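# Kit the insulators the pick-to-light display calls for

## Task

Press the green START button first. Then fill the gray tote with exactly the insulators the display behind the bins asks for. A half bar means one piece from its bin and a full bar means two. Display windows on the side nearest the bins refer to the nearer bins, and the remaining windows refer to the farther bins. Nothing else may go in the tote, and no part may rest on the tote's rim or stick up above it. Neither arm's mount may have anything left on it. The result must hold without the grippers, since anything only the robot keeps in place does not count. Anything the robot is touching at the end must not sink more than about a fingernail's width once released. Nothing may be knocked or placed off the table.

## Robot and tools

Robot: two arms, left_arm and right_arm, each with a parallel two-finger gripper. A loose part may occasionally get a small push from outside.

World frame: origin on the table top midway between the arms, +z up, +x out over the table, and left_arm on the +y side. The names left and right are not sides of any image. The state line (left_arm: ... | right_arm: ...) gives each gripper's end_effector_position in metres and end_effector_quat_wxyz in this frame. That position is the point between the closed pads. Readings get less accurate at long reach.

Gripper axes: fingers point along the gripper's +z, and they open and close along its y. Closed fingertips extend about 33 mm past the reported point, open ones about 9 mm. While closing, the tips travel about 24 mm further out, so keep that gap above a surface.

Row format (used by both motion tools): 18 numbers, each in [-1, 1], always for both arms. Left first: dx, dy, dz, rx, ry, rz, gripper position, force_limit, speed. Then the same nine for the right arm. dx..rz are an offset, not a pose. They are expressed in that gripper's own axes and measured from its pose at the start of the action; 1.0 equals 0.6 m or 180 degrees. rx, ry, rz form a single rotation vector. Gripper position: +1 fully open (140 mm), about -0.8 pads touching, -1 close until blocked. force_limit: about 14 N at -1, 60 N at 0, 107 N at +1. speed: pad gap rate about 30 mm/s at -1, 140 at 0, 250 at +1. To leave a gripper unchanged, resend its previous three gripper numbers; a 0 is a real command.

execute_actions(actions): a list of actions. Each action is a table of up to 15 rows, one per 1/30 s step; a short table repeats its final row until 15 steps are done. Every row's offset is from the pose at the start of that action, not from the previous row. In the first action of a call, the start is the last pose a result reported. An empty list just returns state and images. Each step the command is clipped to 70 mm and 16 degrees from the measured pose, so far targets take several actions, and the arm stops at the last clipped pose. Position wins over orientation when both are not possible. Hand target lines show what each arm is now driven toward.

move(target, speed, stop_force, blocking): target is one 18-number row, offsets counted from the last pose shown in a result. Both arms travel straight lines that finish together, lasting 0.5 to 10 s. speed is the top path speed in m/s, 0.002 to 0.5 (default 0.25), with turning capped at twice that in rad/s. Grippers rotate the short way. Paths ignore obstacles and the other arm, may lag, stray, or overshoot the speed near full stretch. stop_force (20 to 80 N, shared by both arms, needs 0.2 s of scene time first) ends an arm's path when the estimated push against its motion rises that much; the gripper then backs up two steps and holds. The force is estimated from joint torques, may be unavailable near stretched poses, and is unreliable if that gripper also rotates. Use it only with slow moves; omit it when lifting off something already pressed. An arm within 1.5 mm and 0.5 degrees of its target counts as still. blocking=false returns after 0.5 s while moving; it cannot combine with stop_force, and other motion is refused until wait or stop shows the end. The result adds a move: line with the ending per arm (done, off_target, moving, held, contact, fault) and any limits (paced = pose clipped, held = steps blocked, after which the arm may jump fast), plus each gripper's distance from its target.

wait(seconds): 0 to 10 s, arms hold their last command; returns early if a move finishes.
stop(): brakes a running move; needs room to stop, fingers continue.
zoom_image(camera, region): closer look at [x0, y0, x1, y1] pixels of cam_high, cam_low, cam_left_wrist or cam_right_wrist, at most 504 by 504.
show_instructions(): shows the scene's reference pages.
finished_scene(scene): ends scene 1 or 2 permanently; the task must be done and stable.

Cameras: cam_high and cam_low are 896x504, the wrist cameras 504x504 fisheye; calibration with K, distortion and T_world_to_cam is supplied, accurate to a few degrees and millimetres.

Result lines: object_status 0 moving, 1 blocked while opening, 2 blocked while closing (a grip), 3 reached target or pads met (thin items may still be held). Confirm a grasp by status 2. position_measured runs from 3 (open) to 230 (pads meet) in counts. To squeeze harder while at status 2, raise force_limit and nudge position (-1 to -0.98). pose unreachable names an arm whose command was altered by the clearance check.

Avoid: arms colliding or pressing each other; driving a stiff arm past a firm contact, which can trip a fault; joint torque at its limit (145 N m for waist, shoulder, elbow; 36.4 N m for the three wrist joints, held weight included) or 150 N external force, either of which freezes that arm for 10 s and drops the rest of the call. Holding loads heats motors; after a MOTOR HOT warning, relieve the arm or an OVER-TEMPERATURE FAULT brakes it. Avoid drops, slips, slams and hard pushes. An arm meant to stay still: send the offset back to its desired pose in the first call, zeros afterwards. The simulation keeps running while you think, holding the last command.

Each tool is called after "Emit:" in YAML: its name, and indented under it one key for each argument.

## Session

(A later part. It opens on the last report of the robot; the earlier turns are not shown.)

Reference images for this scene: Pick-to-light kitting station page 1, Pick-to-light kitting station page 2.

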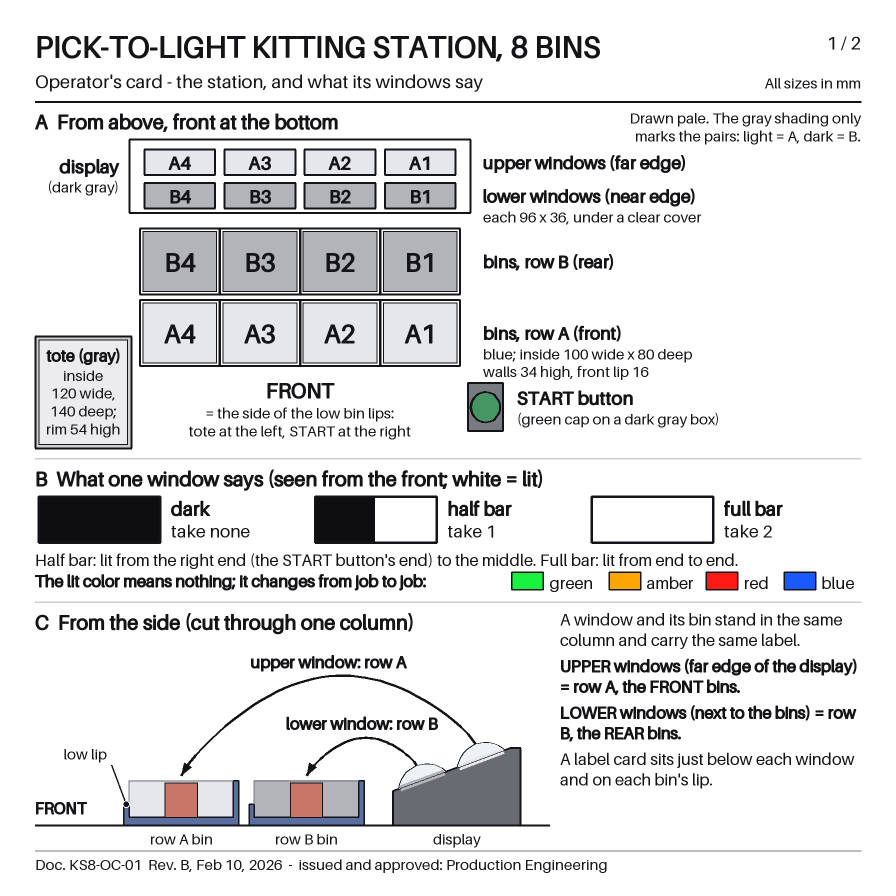

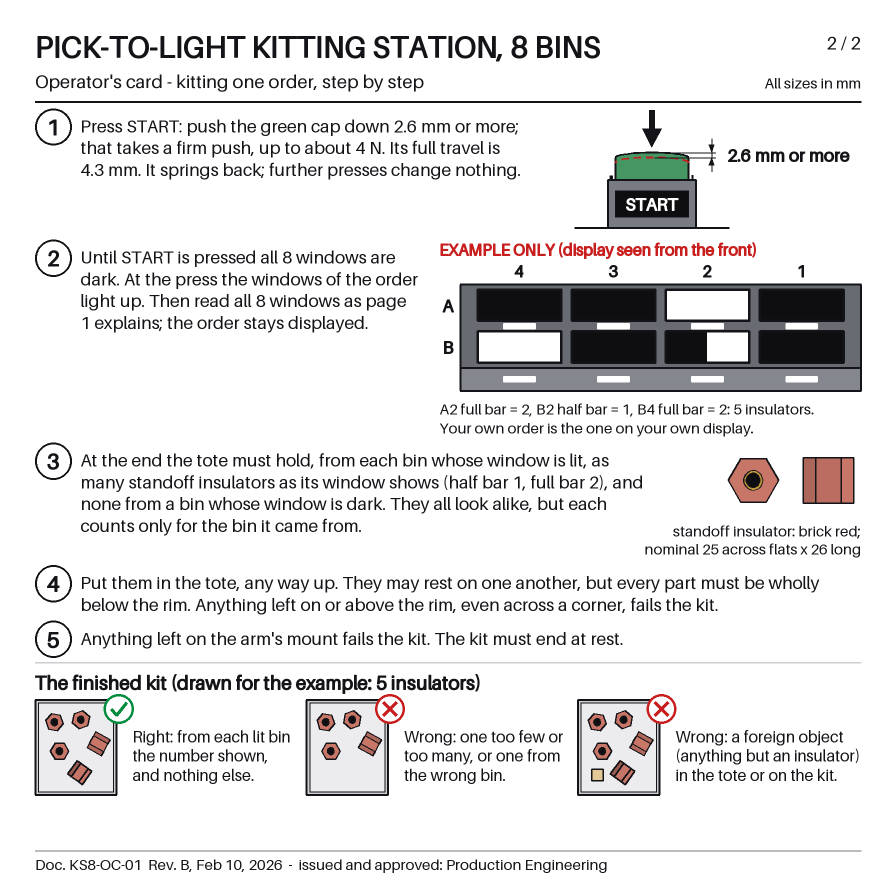

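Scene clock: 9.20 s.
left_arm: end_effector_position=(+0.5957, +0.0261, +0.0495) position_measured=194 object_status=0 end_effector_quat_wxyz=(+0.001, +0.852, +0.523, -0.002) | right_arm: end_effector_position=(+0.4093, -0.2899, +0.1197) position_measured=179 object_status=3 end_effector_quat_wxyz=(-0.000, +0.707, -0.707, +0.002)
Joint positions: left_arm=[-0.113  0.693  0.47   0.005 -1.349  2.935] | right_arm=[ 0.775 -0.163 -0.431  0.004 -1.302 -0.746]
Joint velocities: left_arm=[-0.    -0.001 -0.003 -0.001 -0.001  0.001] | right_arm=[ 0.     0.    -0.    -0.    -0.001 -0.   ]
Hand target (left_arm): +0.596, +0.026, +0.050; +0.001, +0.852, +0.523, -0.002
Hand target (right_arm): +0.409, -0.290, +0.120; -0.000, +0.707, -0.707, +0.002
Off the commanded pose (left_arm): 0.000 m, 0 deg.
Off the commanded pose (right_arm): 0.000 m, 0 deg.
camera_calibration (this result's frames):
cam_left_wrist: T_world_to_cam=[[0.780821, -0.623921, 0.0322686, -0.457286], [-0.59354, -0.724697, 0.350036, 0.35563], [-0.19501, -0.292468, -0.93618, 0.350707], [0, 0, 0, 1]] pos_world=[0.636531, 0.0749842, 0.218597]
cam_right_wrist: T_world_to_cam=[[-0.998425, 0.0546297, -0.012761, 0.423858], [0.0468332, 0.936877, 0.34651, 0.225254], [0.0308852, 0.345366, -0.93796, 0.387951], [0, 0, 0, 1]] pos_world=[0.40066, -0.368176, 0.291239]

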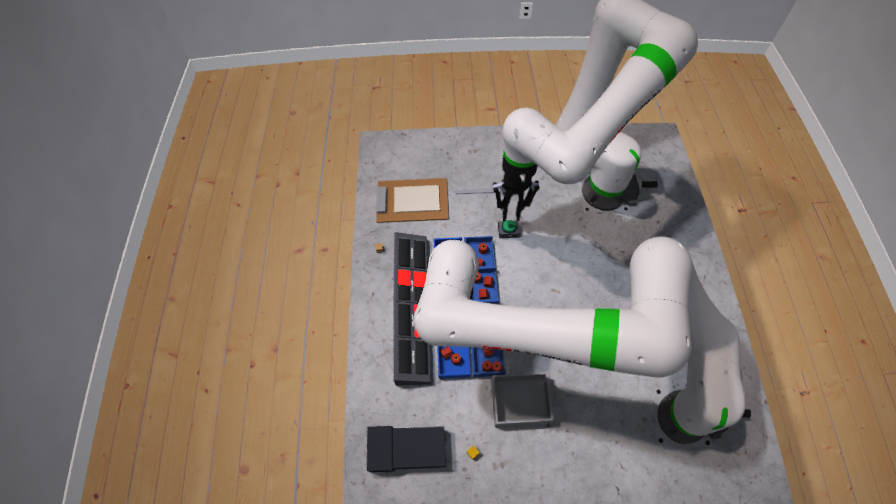

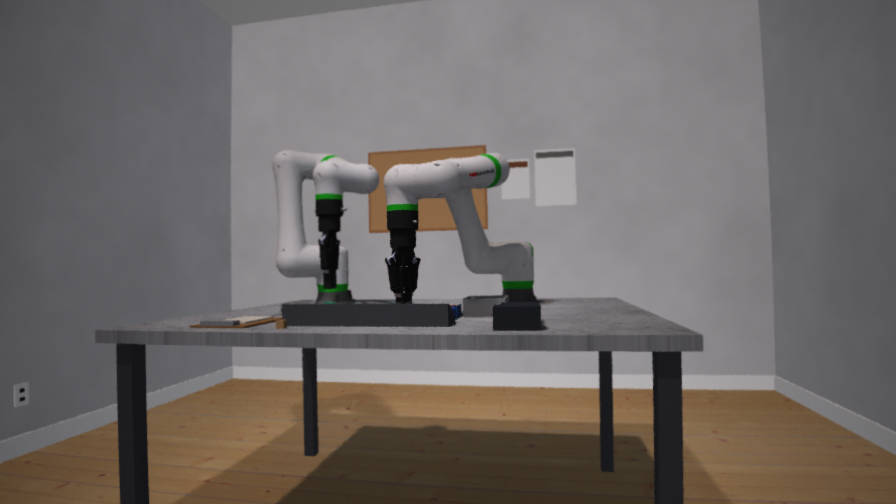

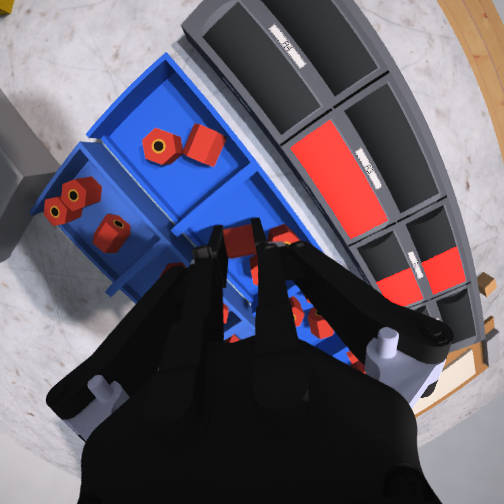

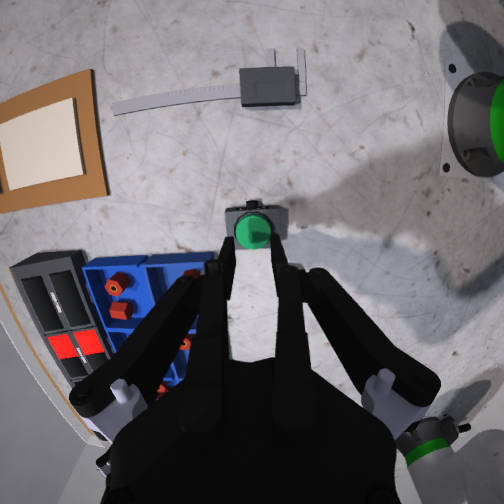

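Emit:
move:
  target: [0,0,-0.08,0,0,0,-1,-0.4,0,0,0,0,0,0,0,-0.4,-0.5,1]
  speed: 0.2

Emit:
move:
  target: [0.259,-0.461,-0.04,0,0,-0.15,-1,-0.4,0,0,0,0,0,0,0,-0.4,-0.5,1]
  speed: 0.4

Emit:
zoom_image:
  camera: "cam_high"
  region: [430, 262, 510, 342]

Scene clock: 10.30 s.
left_arm: end_effector_position=(+0.5956, +0.0262, +0.0977) position_measured=194 object_status=2 end_effector_quat_wxyz=(+0.002, +0.853, +0.523, -0.002) | right_arm: end_effector_position=(+0.4093, -0.2899, +0.1197) position_measured=179 object_status=3 end_effector_quat_wxyz=(-0.000, +0.707, -0.707, +0.002)
Joint positions: left_arm=[-0.113  0.669  0.546  0.005 -1.448  2.935] | right_arm=[ 0.775 -0.163 -0.431  0.004 -1.302 -0.746]
Joint velocities: left_arm=[-0.    -0.003  0.001 -0.    -0.001  0.001] | right_arm=[ 0.    -0.     0.    -0.    -0.001 -0.   ]
Hand target (left_arm): +0.596, +0.026, +0.098; +0.001, +0.853, +0.523, -0.002
Hand target (right_arm): +0.409, -0.290, +0.120; -0.000, +0.707, -0.707, +0.002
Off the commanded pose (left_arm): 0.000 m, 0 deg.
Off the commanded pose (right_arm): 0.000 m, 0 deg.
move: done
camera_calibration (this result's frames):
cam_left_wrist: T_world_to_cam=[[0.780634, -0.624143, 0.0325071, -0.458591], [-0.593798, -0.724446, 0.350117, 0.338931], [-0.194973, -0.292616, -0.936142, 0.395764], [0, 0, 0, 1]] pos_world=[0.636411, 0.0751181, 0.266733]
cam_right_wrist: T_world_to_cam=[[-0.998425, 0.0546295, -0.0127608, 0.423858], [0.0468331, 0.936877, 0.34651, 0.225255], [0.030885, 0.345366, -0.93796, 0.387951], [0, 0, 0, 1]] pos_world=[0.400659, -0.368176, 0.291239]

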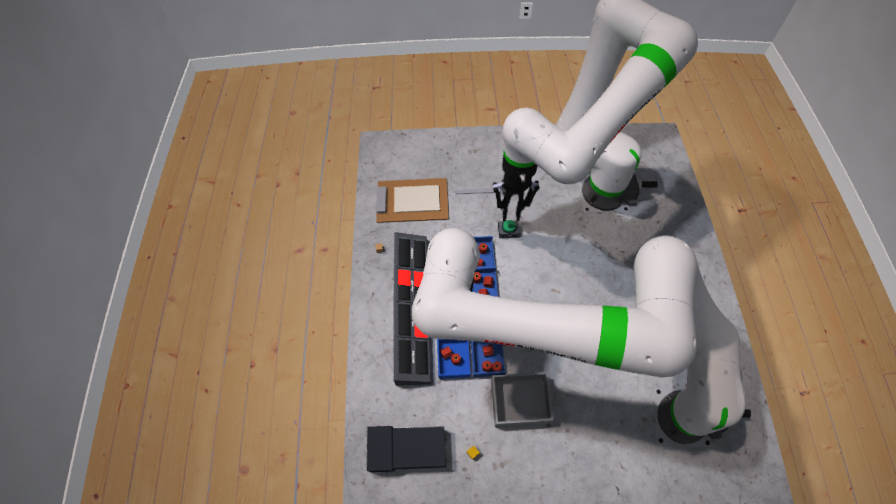

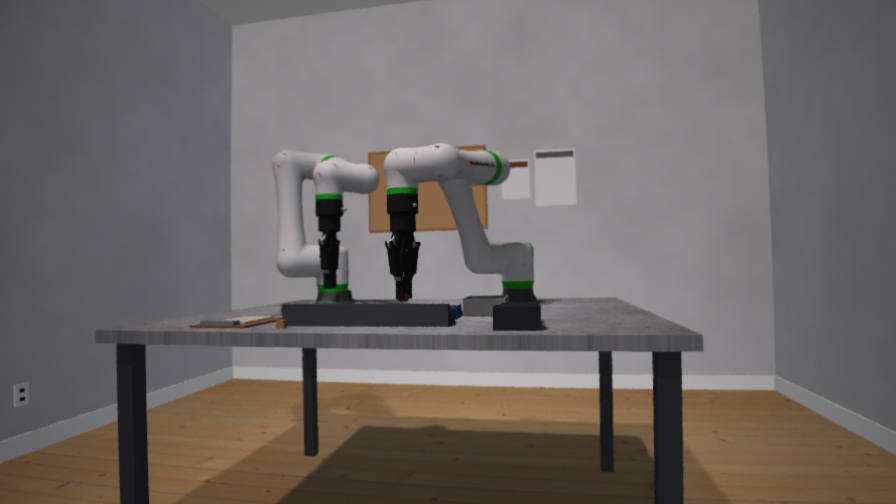

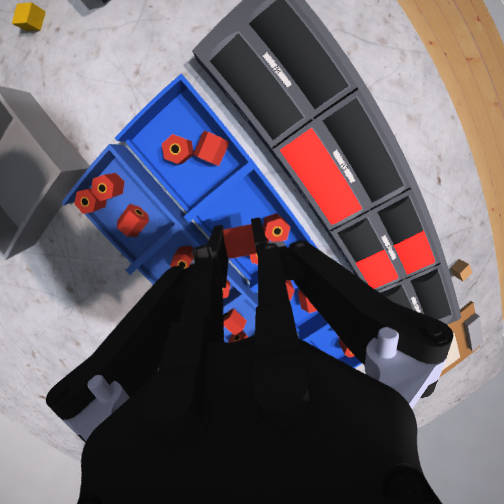

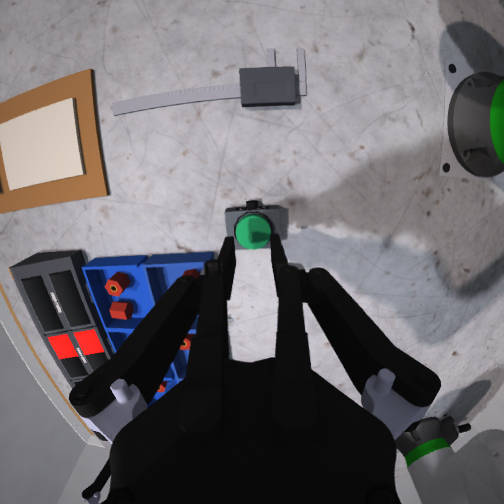

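Scene clock: 11.60 s.
left_arm: end_effector_position=(+0.4206, +0.2903, +0.1202) position_measured=194 object_status=2 end_effector_quat_wxyz=(+0.001, +0.707, +0.707, -0.002) | right_arm: end_effector_position=(+0.4093, -0.2899, +0.1197) position_measured=179 object_status=3 end_effector_quat_wxyz=(-0.000, +0.707, -0.707, +0.002)
Joint positions: left_arm=[ 0.357  0.042 -0.237  0.005 -1.294  2.936] | right_arm=[ 0.775 -0.163 -0.431  0.004 -1.302 -0.746]
Joint velocities: left_arm=[ 0.001 -0.002 -0.001 -0.001  0.002  0.001] | right_arm=[ 0.    -0.     0.     0.001 -0.001 -0.   ]
Hand target (left_arm): +0.421, +0.290, +0.120; +0.001, +0.707, +0.707, -0.002
Hand target (right_arm): +0.409, -0.290, +0.120; -0.000, +0.707, -0.707, +0.002
Off the commanded pose (left_arm): 0.001 m, 0 deg.
Off the commanded pose (right_arm): 0.000 m, 0 deg.
move: done
camera_calibration (this result's frames):
cam_left_wrist: T_world_to_cam=[[0.978996, -0.201516, 0.0309489, -0.363858], [-0.199456, -0.915212, 0.350148, 0.307902], [-0.0422357, -0.348967, -0.936183, 0.412156], [0, 0, 0, 1]] pos_world=[0.435036, 0.352301, 0.289304]
cam_right_wrist: T_world_to_cam=[[-0.998425, 0.0546297, -0.0127609, 0.423858], [0.0468333, 0.936877, 0.34651, 0.225254], [0.0308852, 0.345366, -0.93796, 0.387951], [0, 0, 0, 1]] pos_world=[0.40066, -0.368176, 0.291239]

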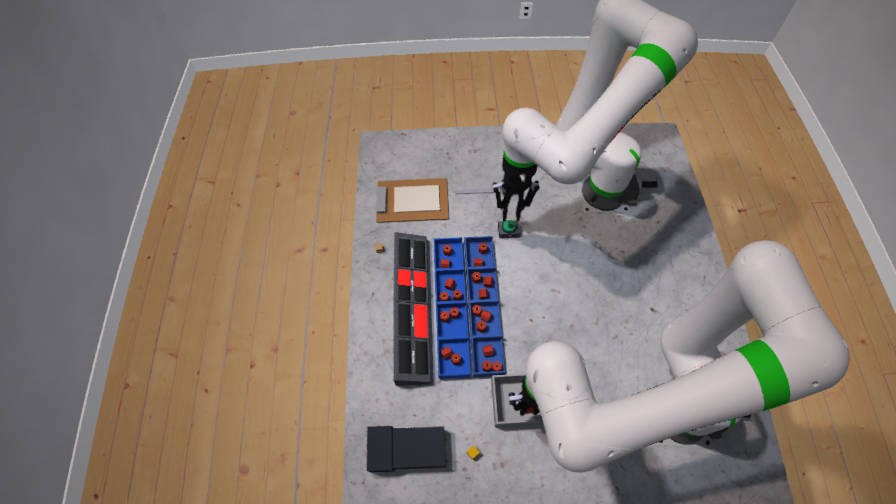

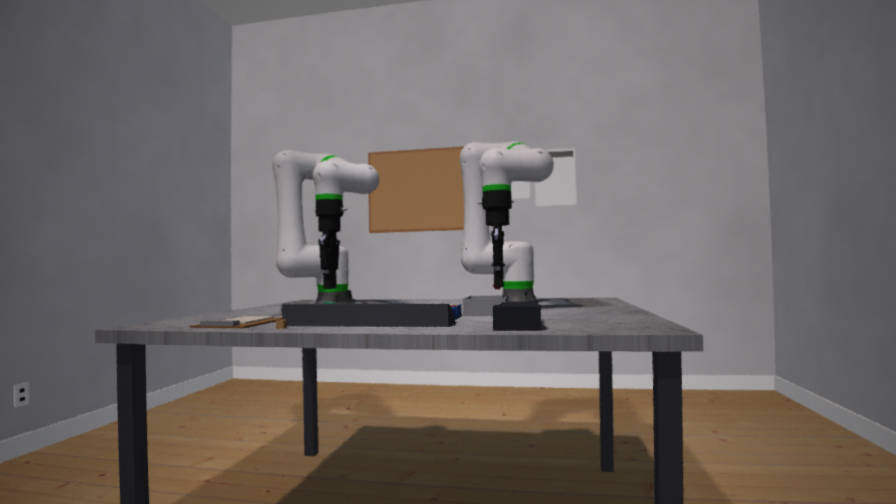

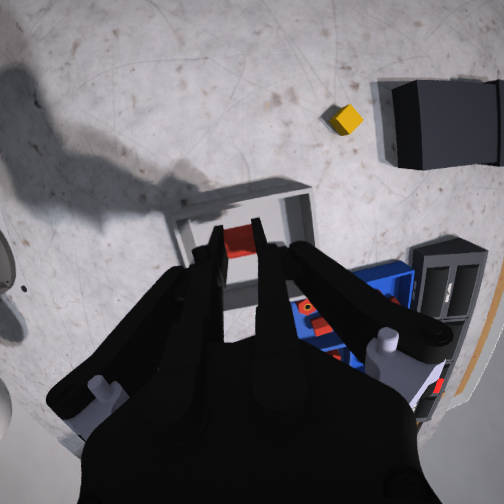

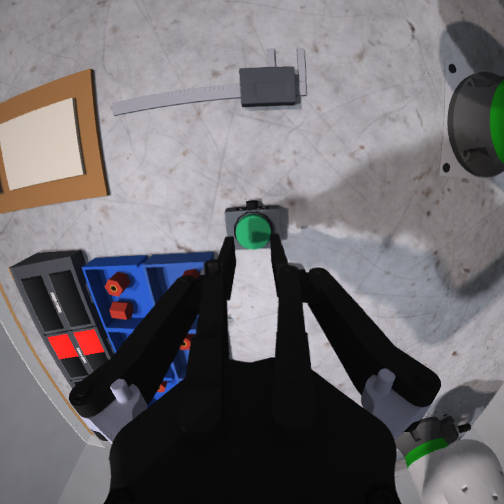

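Region (430, 262, 510, 342) of cam_high's 896x504 image, scaled by 6.300, with more detail than that image has.

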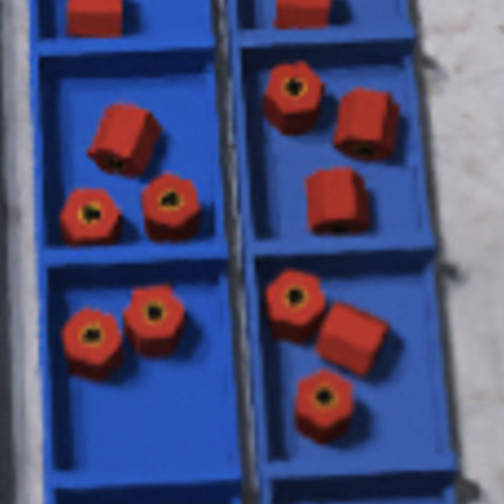

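Emit:
move:
  target: [-0.005,0,0.1155,0,0,0,-1,-0.4,0,0.1,0,0,0,0,0,-0.4,-0.5,1]
  speed: 0.12

Emit:
execute_actions:
  actions:
    - [[0,0,0,0,0,0,-0.4,-0.5,0,0,0,0,0,0,0,-0.4,-0.5,1]]

Emit:
move:
  target: [0,0,-0.088,0,0,0,-0.4,-0.5,0,0,0,0,0,0,0,-0.4,-0.5,1]
  speed: 0.3

Emit:
move:
  target: [-0.592,0.144,0.045,0,0,0,-0.38,-0.5,0,0,0,0,0,0,0,-0.4,-0.5,1]
  speed: 0.4

Emit:
zoom_image:
  camera: "cam_left_wrist"
  region: [160, 150, 320, 310]

Scene clock: 12.97 s.
left_arm: end_effector_position=(+0.4208, +0.2872, +0.0510) position_measured=194 object_status=2 end_effector_quat_wxyz=(+0.001, +0.707, +0.707, -0.002) | right_arm: end_effector_position=(+0.4096, -0.3501, +0.1199) position_measured=179 object_status=3 end_effector_quat_wxyz=(+0.000, +0.707, -0.707, +0.002)
Joint positions: left_arm=[ 0.35   0.105 -0.341  0.005 -1.126  2.942] | right_arm=[ 0.636 -0.214 -0.472  0.005 -1.312 -0.607]
Joint velocities: left_arm=[-0.002  0.    -0.001  0.     0.001 -0.001] | right_arm=[-0.    -0.     0.    -0.002  0.001  0.   ]
Hand target (left_arm): +0.421, +0.287, +0.051; +0.001, +0.707, +0.707, -0.002
Hand target (right_arm): +0.410, -0.350, +0.120; +0.000, +0.707, -0.707, +0.002
Off the commanded pose (left_arm): 0.000 m, 0 deg.
Off the commanded pose (right_arm): 0.000 m, 0 deg.
move: done
camera_calibration (this result's frames):
cam_left_wrist: T_world_to_cam=[[0.979048, -0.201272, 0.0309138, -0.362568], [-0.199225, -0.915345, 0.349932, 0.329336], [-0.0421346, -0.348759, -0.936265, 0.346133], [0, 0, 0, 1]] pos_world=[0.435167, 0.349198, 0.220036]
cam_right_wrist: T_world_to_cam=[[-0.998425, 0.0545117, -0.013267, 0.427458], [0.0465719, 0.937158, 0.345783, 0.281874], [0.0312825, 0.344621, -0.938221, 0.408614], [0, 0, 0, 1]] pos_world=[0.400875, -0.428279, 0.291574]

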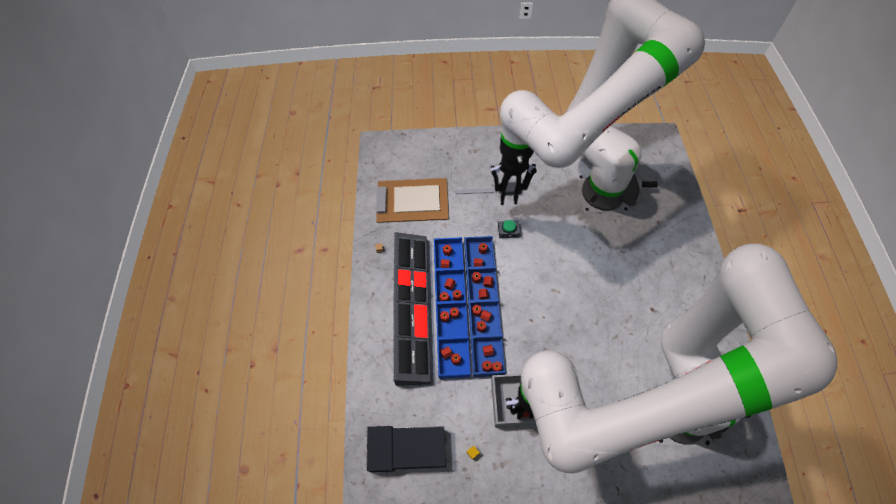

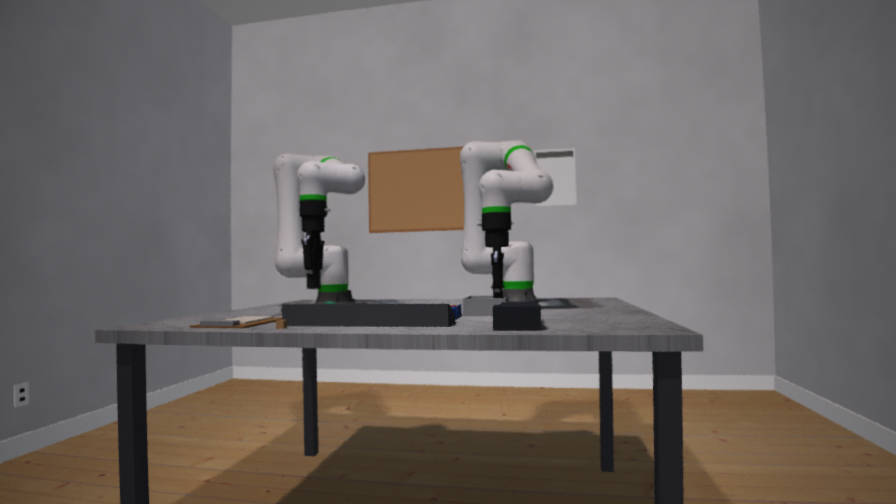

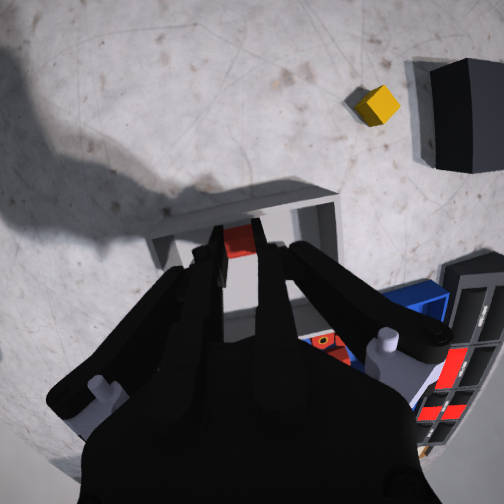

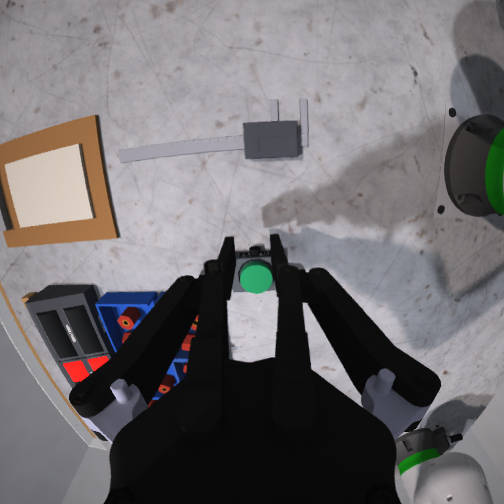

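Scene clock: 13.47 s.
left_arm: end_effector_position=(+0.4208, +0.2872, +0.0510) position_measured=179 object_status=3 end_effector_quat_wxyz=(+0.001, +0.707, +0.707, -0.002) | right_arm: end_effector_position=(+0.4096, -0.3501, +0.1199) position_measured=179 object_status=3 end_effector_quat_wxyz=(+0.000, +0.707, -0.707, +0.002)
Joint positions: left_arm=[ 0.35   0.105 -0.341  0.005 -1.126  2.942] | right_arm=[ 0.636 -0.214 -0.472  0.005 -1.312 -0.607]
Joint velocities: left_arm=[-0.001 -0.001  0.001  0.    -0.    -0.   ] | right_arm=[-0.    -0.     0.    -0.     0.002  0.   ]
Hand target (left_arm): +0.421, +0.287, +0.051; +0.001, +0.707, +0.707, -0.002
Hand target (right_arm): +0.410, -0.350, +0.120; +0.000, +0.707, -0.707, +0.002
Off the commanded pose (left_arm): 0.000 m, 0 deg.
Off the commanded pose (right_arm): 0.000 m, 0 deg.
camera_calibration (this result's frames):
cam_left_wrist: T_world_to_cam=[[0.979048, -0.201271, 0.0309062, -0.362565], [-0.199222, -0.915345, 0.349935, 0.329335], [-0.042142, -0.34876, -0.936264, 0.346132], [0, 0, 0, 1]] pos_world=[0.435166, 0.349198, 0.220031]
cam_right_wrist: T_world_to_cam=[[-0.998425, 0.0545158, -0.0132659, 0.427459], [0.0465762, 0.937158, 0.345782, 0.281875], [0.0312829, 0.34462, -0.938221, 0.408615], [0, 0, 0, 1]] pos_world=[0.400875, -0.428281, 0.291574]

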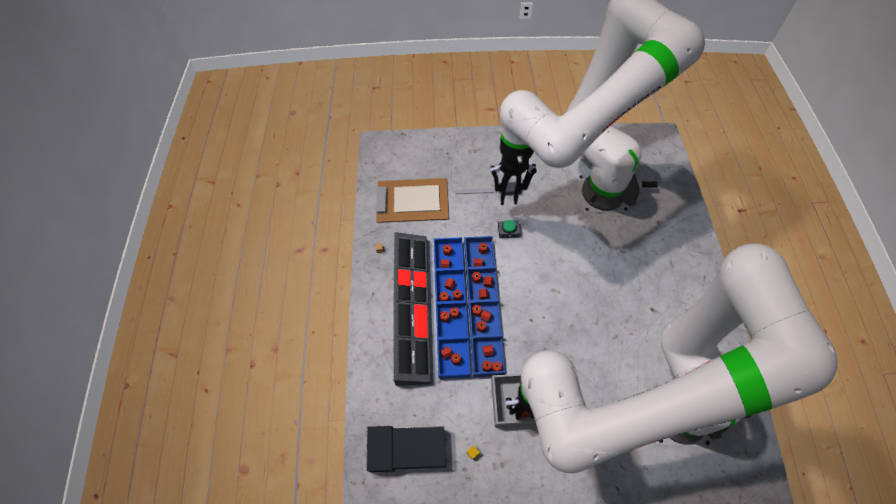

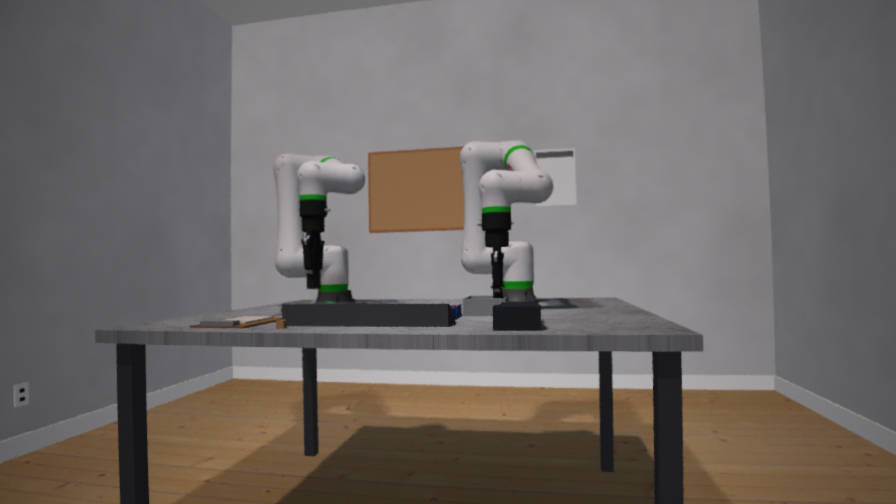

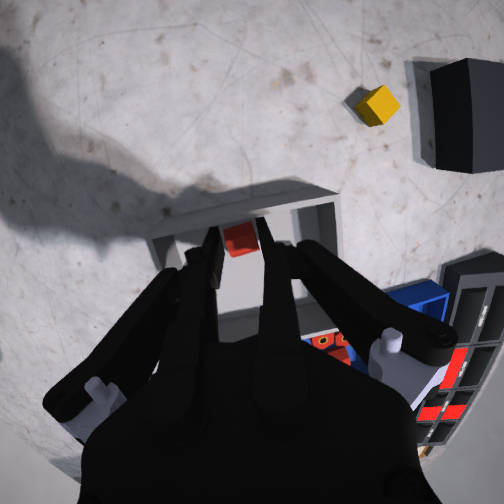

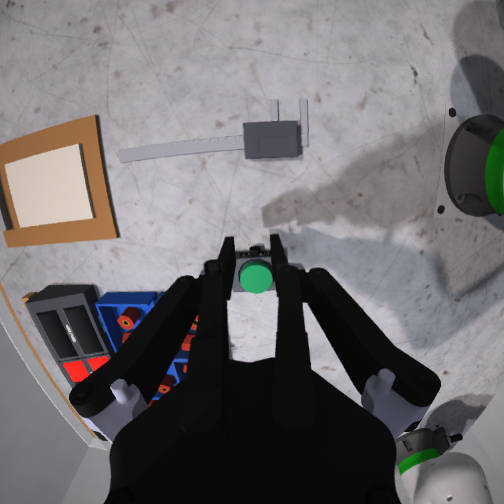

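Scene clock: 14.17 s.
left_arm: end_effector_position=(+0.4206, +0.2873, +0.1037) position_measured=179 object_status=3 end_effector_quat_wxyz=(+0.001, +0.707, +0.707, -0.002) | right_arm: end_effector_position=(+0.4096, -0.3501, +0.1199) position_measured=179 object_status=3 end_effector_quat_wxyz=(+0.000, +0.707, -0.707, +0.002)
Joint positions: left_arm=[ 0.35   0.055 -0.264  0.005 -1.254  2.943] | right_arm=[ 0.636 -0.214 -0.472  0.005 -1.312 -0.607]
Joint velocities: left_arm=[ 0.001 -0.001  0.002 -0.002 -0.     0.   ] | right_arm=[-0.    -0.    -0.    -0.001  0.001  0.   ]
Hand target (left_arm): +0.421, +0.287, +0.104; +0.001, +0.707, +0.707, -0.002
Hand target (right_arm): +0.410, -0.350, +0.120; +0.000, +0.707, -0.707, +0.002
Off the commanded pose (left_arm): 0.000 m, 0 deg.
Off the commanded pose (right_arm): 0.000 m, 0 deg.
move: done
camera_calibration (this result's frames):
cam_left_wrist: T_world_to_cam=[[0.978996, -0.201522, 0.0309075, -0.363962], [-0.199451, -0.915249, 0.350055, 0.310941], [-0.0422559, -0.348867, -0.936219, 0.395642], [0, 0, 0, 1]] pos_world=[0.435053, 0.349269, 0.27281]
cam_right_wrist: T_world_to_cam=[[-0.998425, 0.0545157, -0.0132662, 0.427459], [0.046576, 0.937158, 0.345782, 0.281875], [0.0312831, 0.34462, -0.938221, 0.408615], [0, 0, 0, 1]] pos_world=[0.400875, -0.428281, 0.291574]

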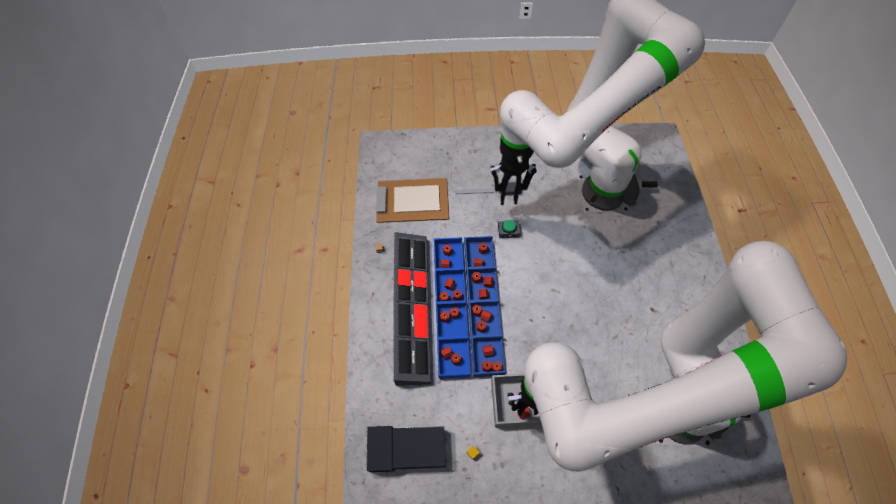

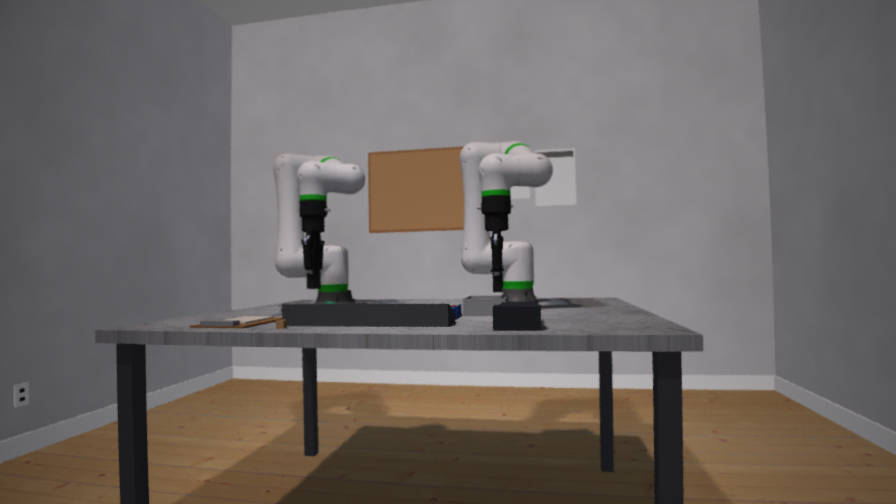

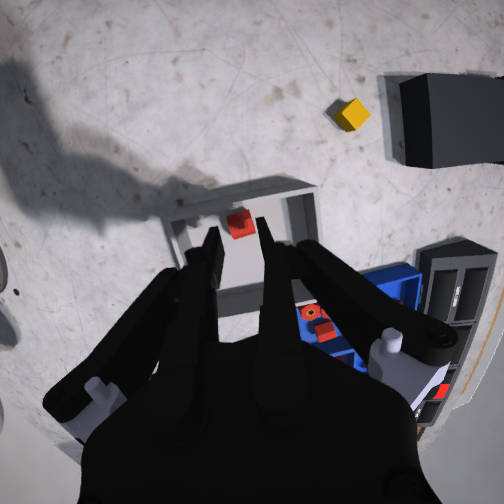

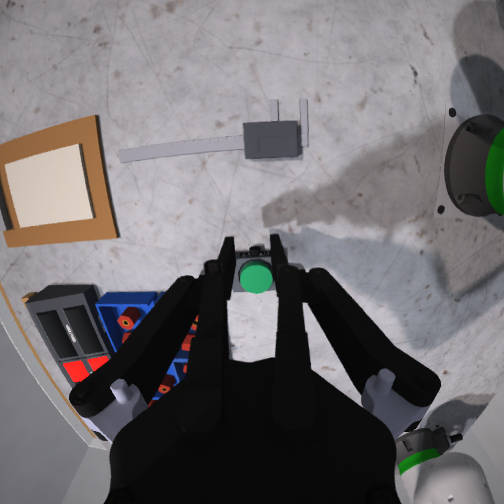

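Scene clock: 15.60 s.
left_arm: end_effector_position=(+0.5059, -0.0676, +0.0784) position_measured=177 object_status=3 end_effector_quat_wxyz=(+0.001, +0.707, +0.707, -0.002) | right_arm: end_effector_position=(+0.4096, -0.3501, +0.1199) position_measured=179 object_status=3 end_effector_quat_wxyz=(+0.000, +0.707, -0.707, +0.002)
Joint positions: left_arm=[-0.292  0.601  0.393  0.005 -1.363  3.584] | right_arm=[ 0.636 -0.214 -0.472  0.005 -1.312 -0.607]
Joint velocities: left_arm=[-0.     0.     0.001 -0.    -0.001 -0.   ] | right_arm=[ 0.    -0.    -0.    -0.001 -0.     0.   ]
Hand target (left_arm): +0.506, -0.068, +0.078; +0.001, +0.707, +0.707, -0.002
Hand target (right_arm): +0.410, -0.350, +0.120; +0.000, +0.707, -0.707, +0.002
Off the commanded pose (left_arm): 0.001 m, 0 deg.
Off the commanded pose (right_arm): 0.000 m, 0 deg.
move: done
camera_calibration (this result's frames):
cam_left_wrist: T_world_to_cam=[[0.979, -0.201674, 0.0297814, -0.518038], [-0.1992, -0.915291, 0.350088, 0.0118679], [-0.043345, -0.348669, -0.936243, 0.252331], [0, 0, 0, 1]] pos_world=[0.520461, -0.00563243, 0.247516]
cam_right_wrist: T_world_to_cam=[[-0.998425, 0.0545157, -0.0132659, 0.427459], [0.046576, 0.937158, 0.345782, 0.281875], [0.0312828, 0.34462, -0.938221, 0.408615], [0, 0, 0, 1]] pos_world=[0.400875, -0.428281, 0.291574]

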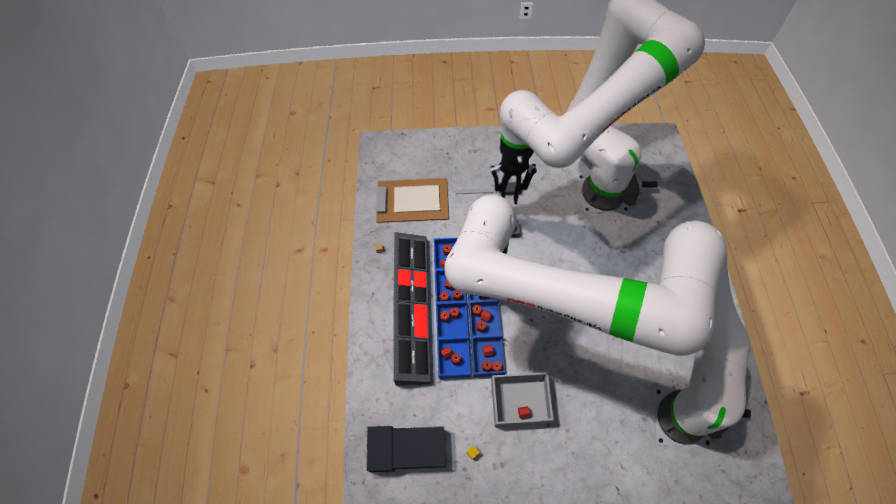

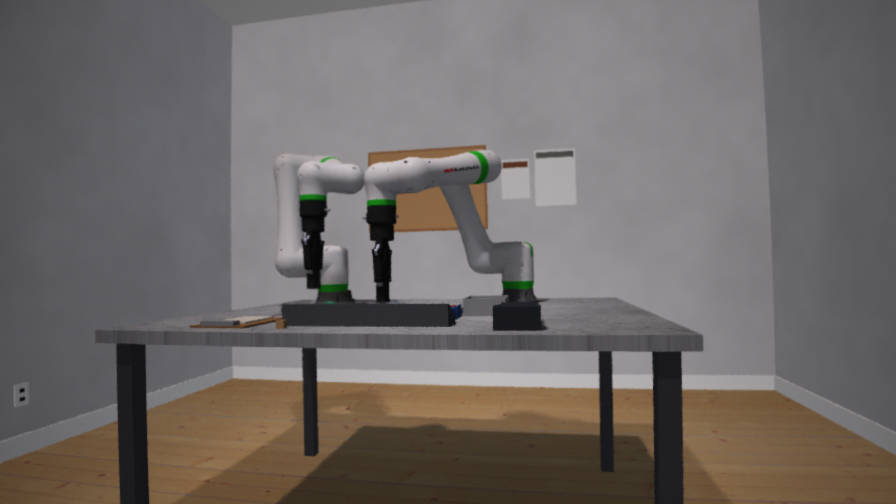

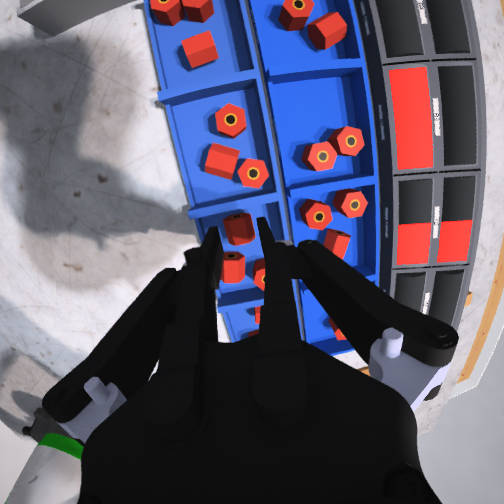

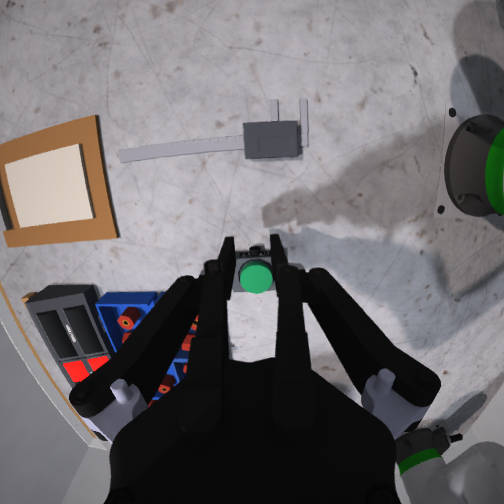

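Region (160, 150, 320, 310) of cam_left_wrist's 504x504 image, scaled by 3.150, with more detail than that image has.

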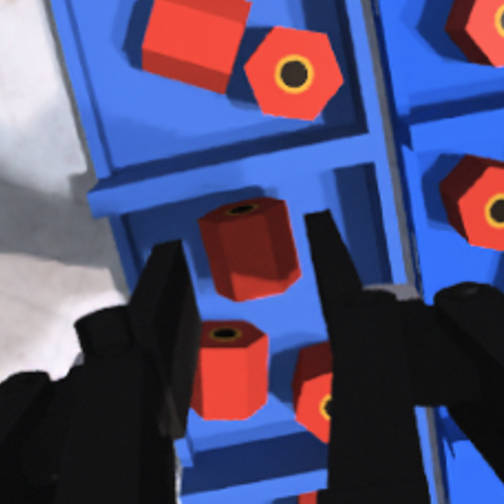

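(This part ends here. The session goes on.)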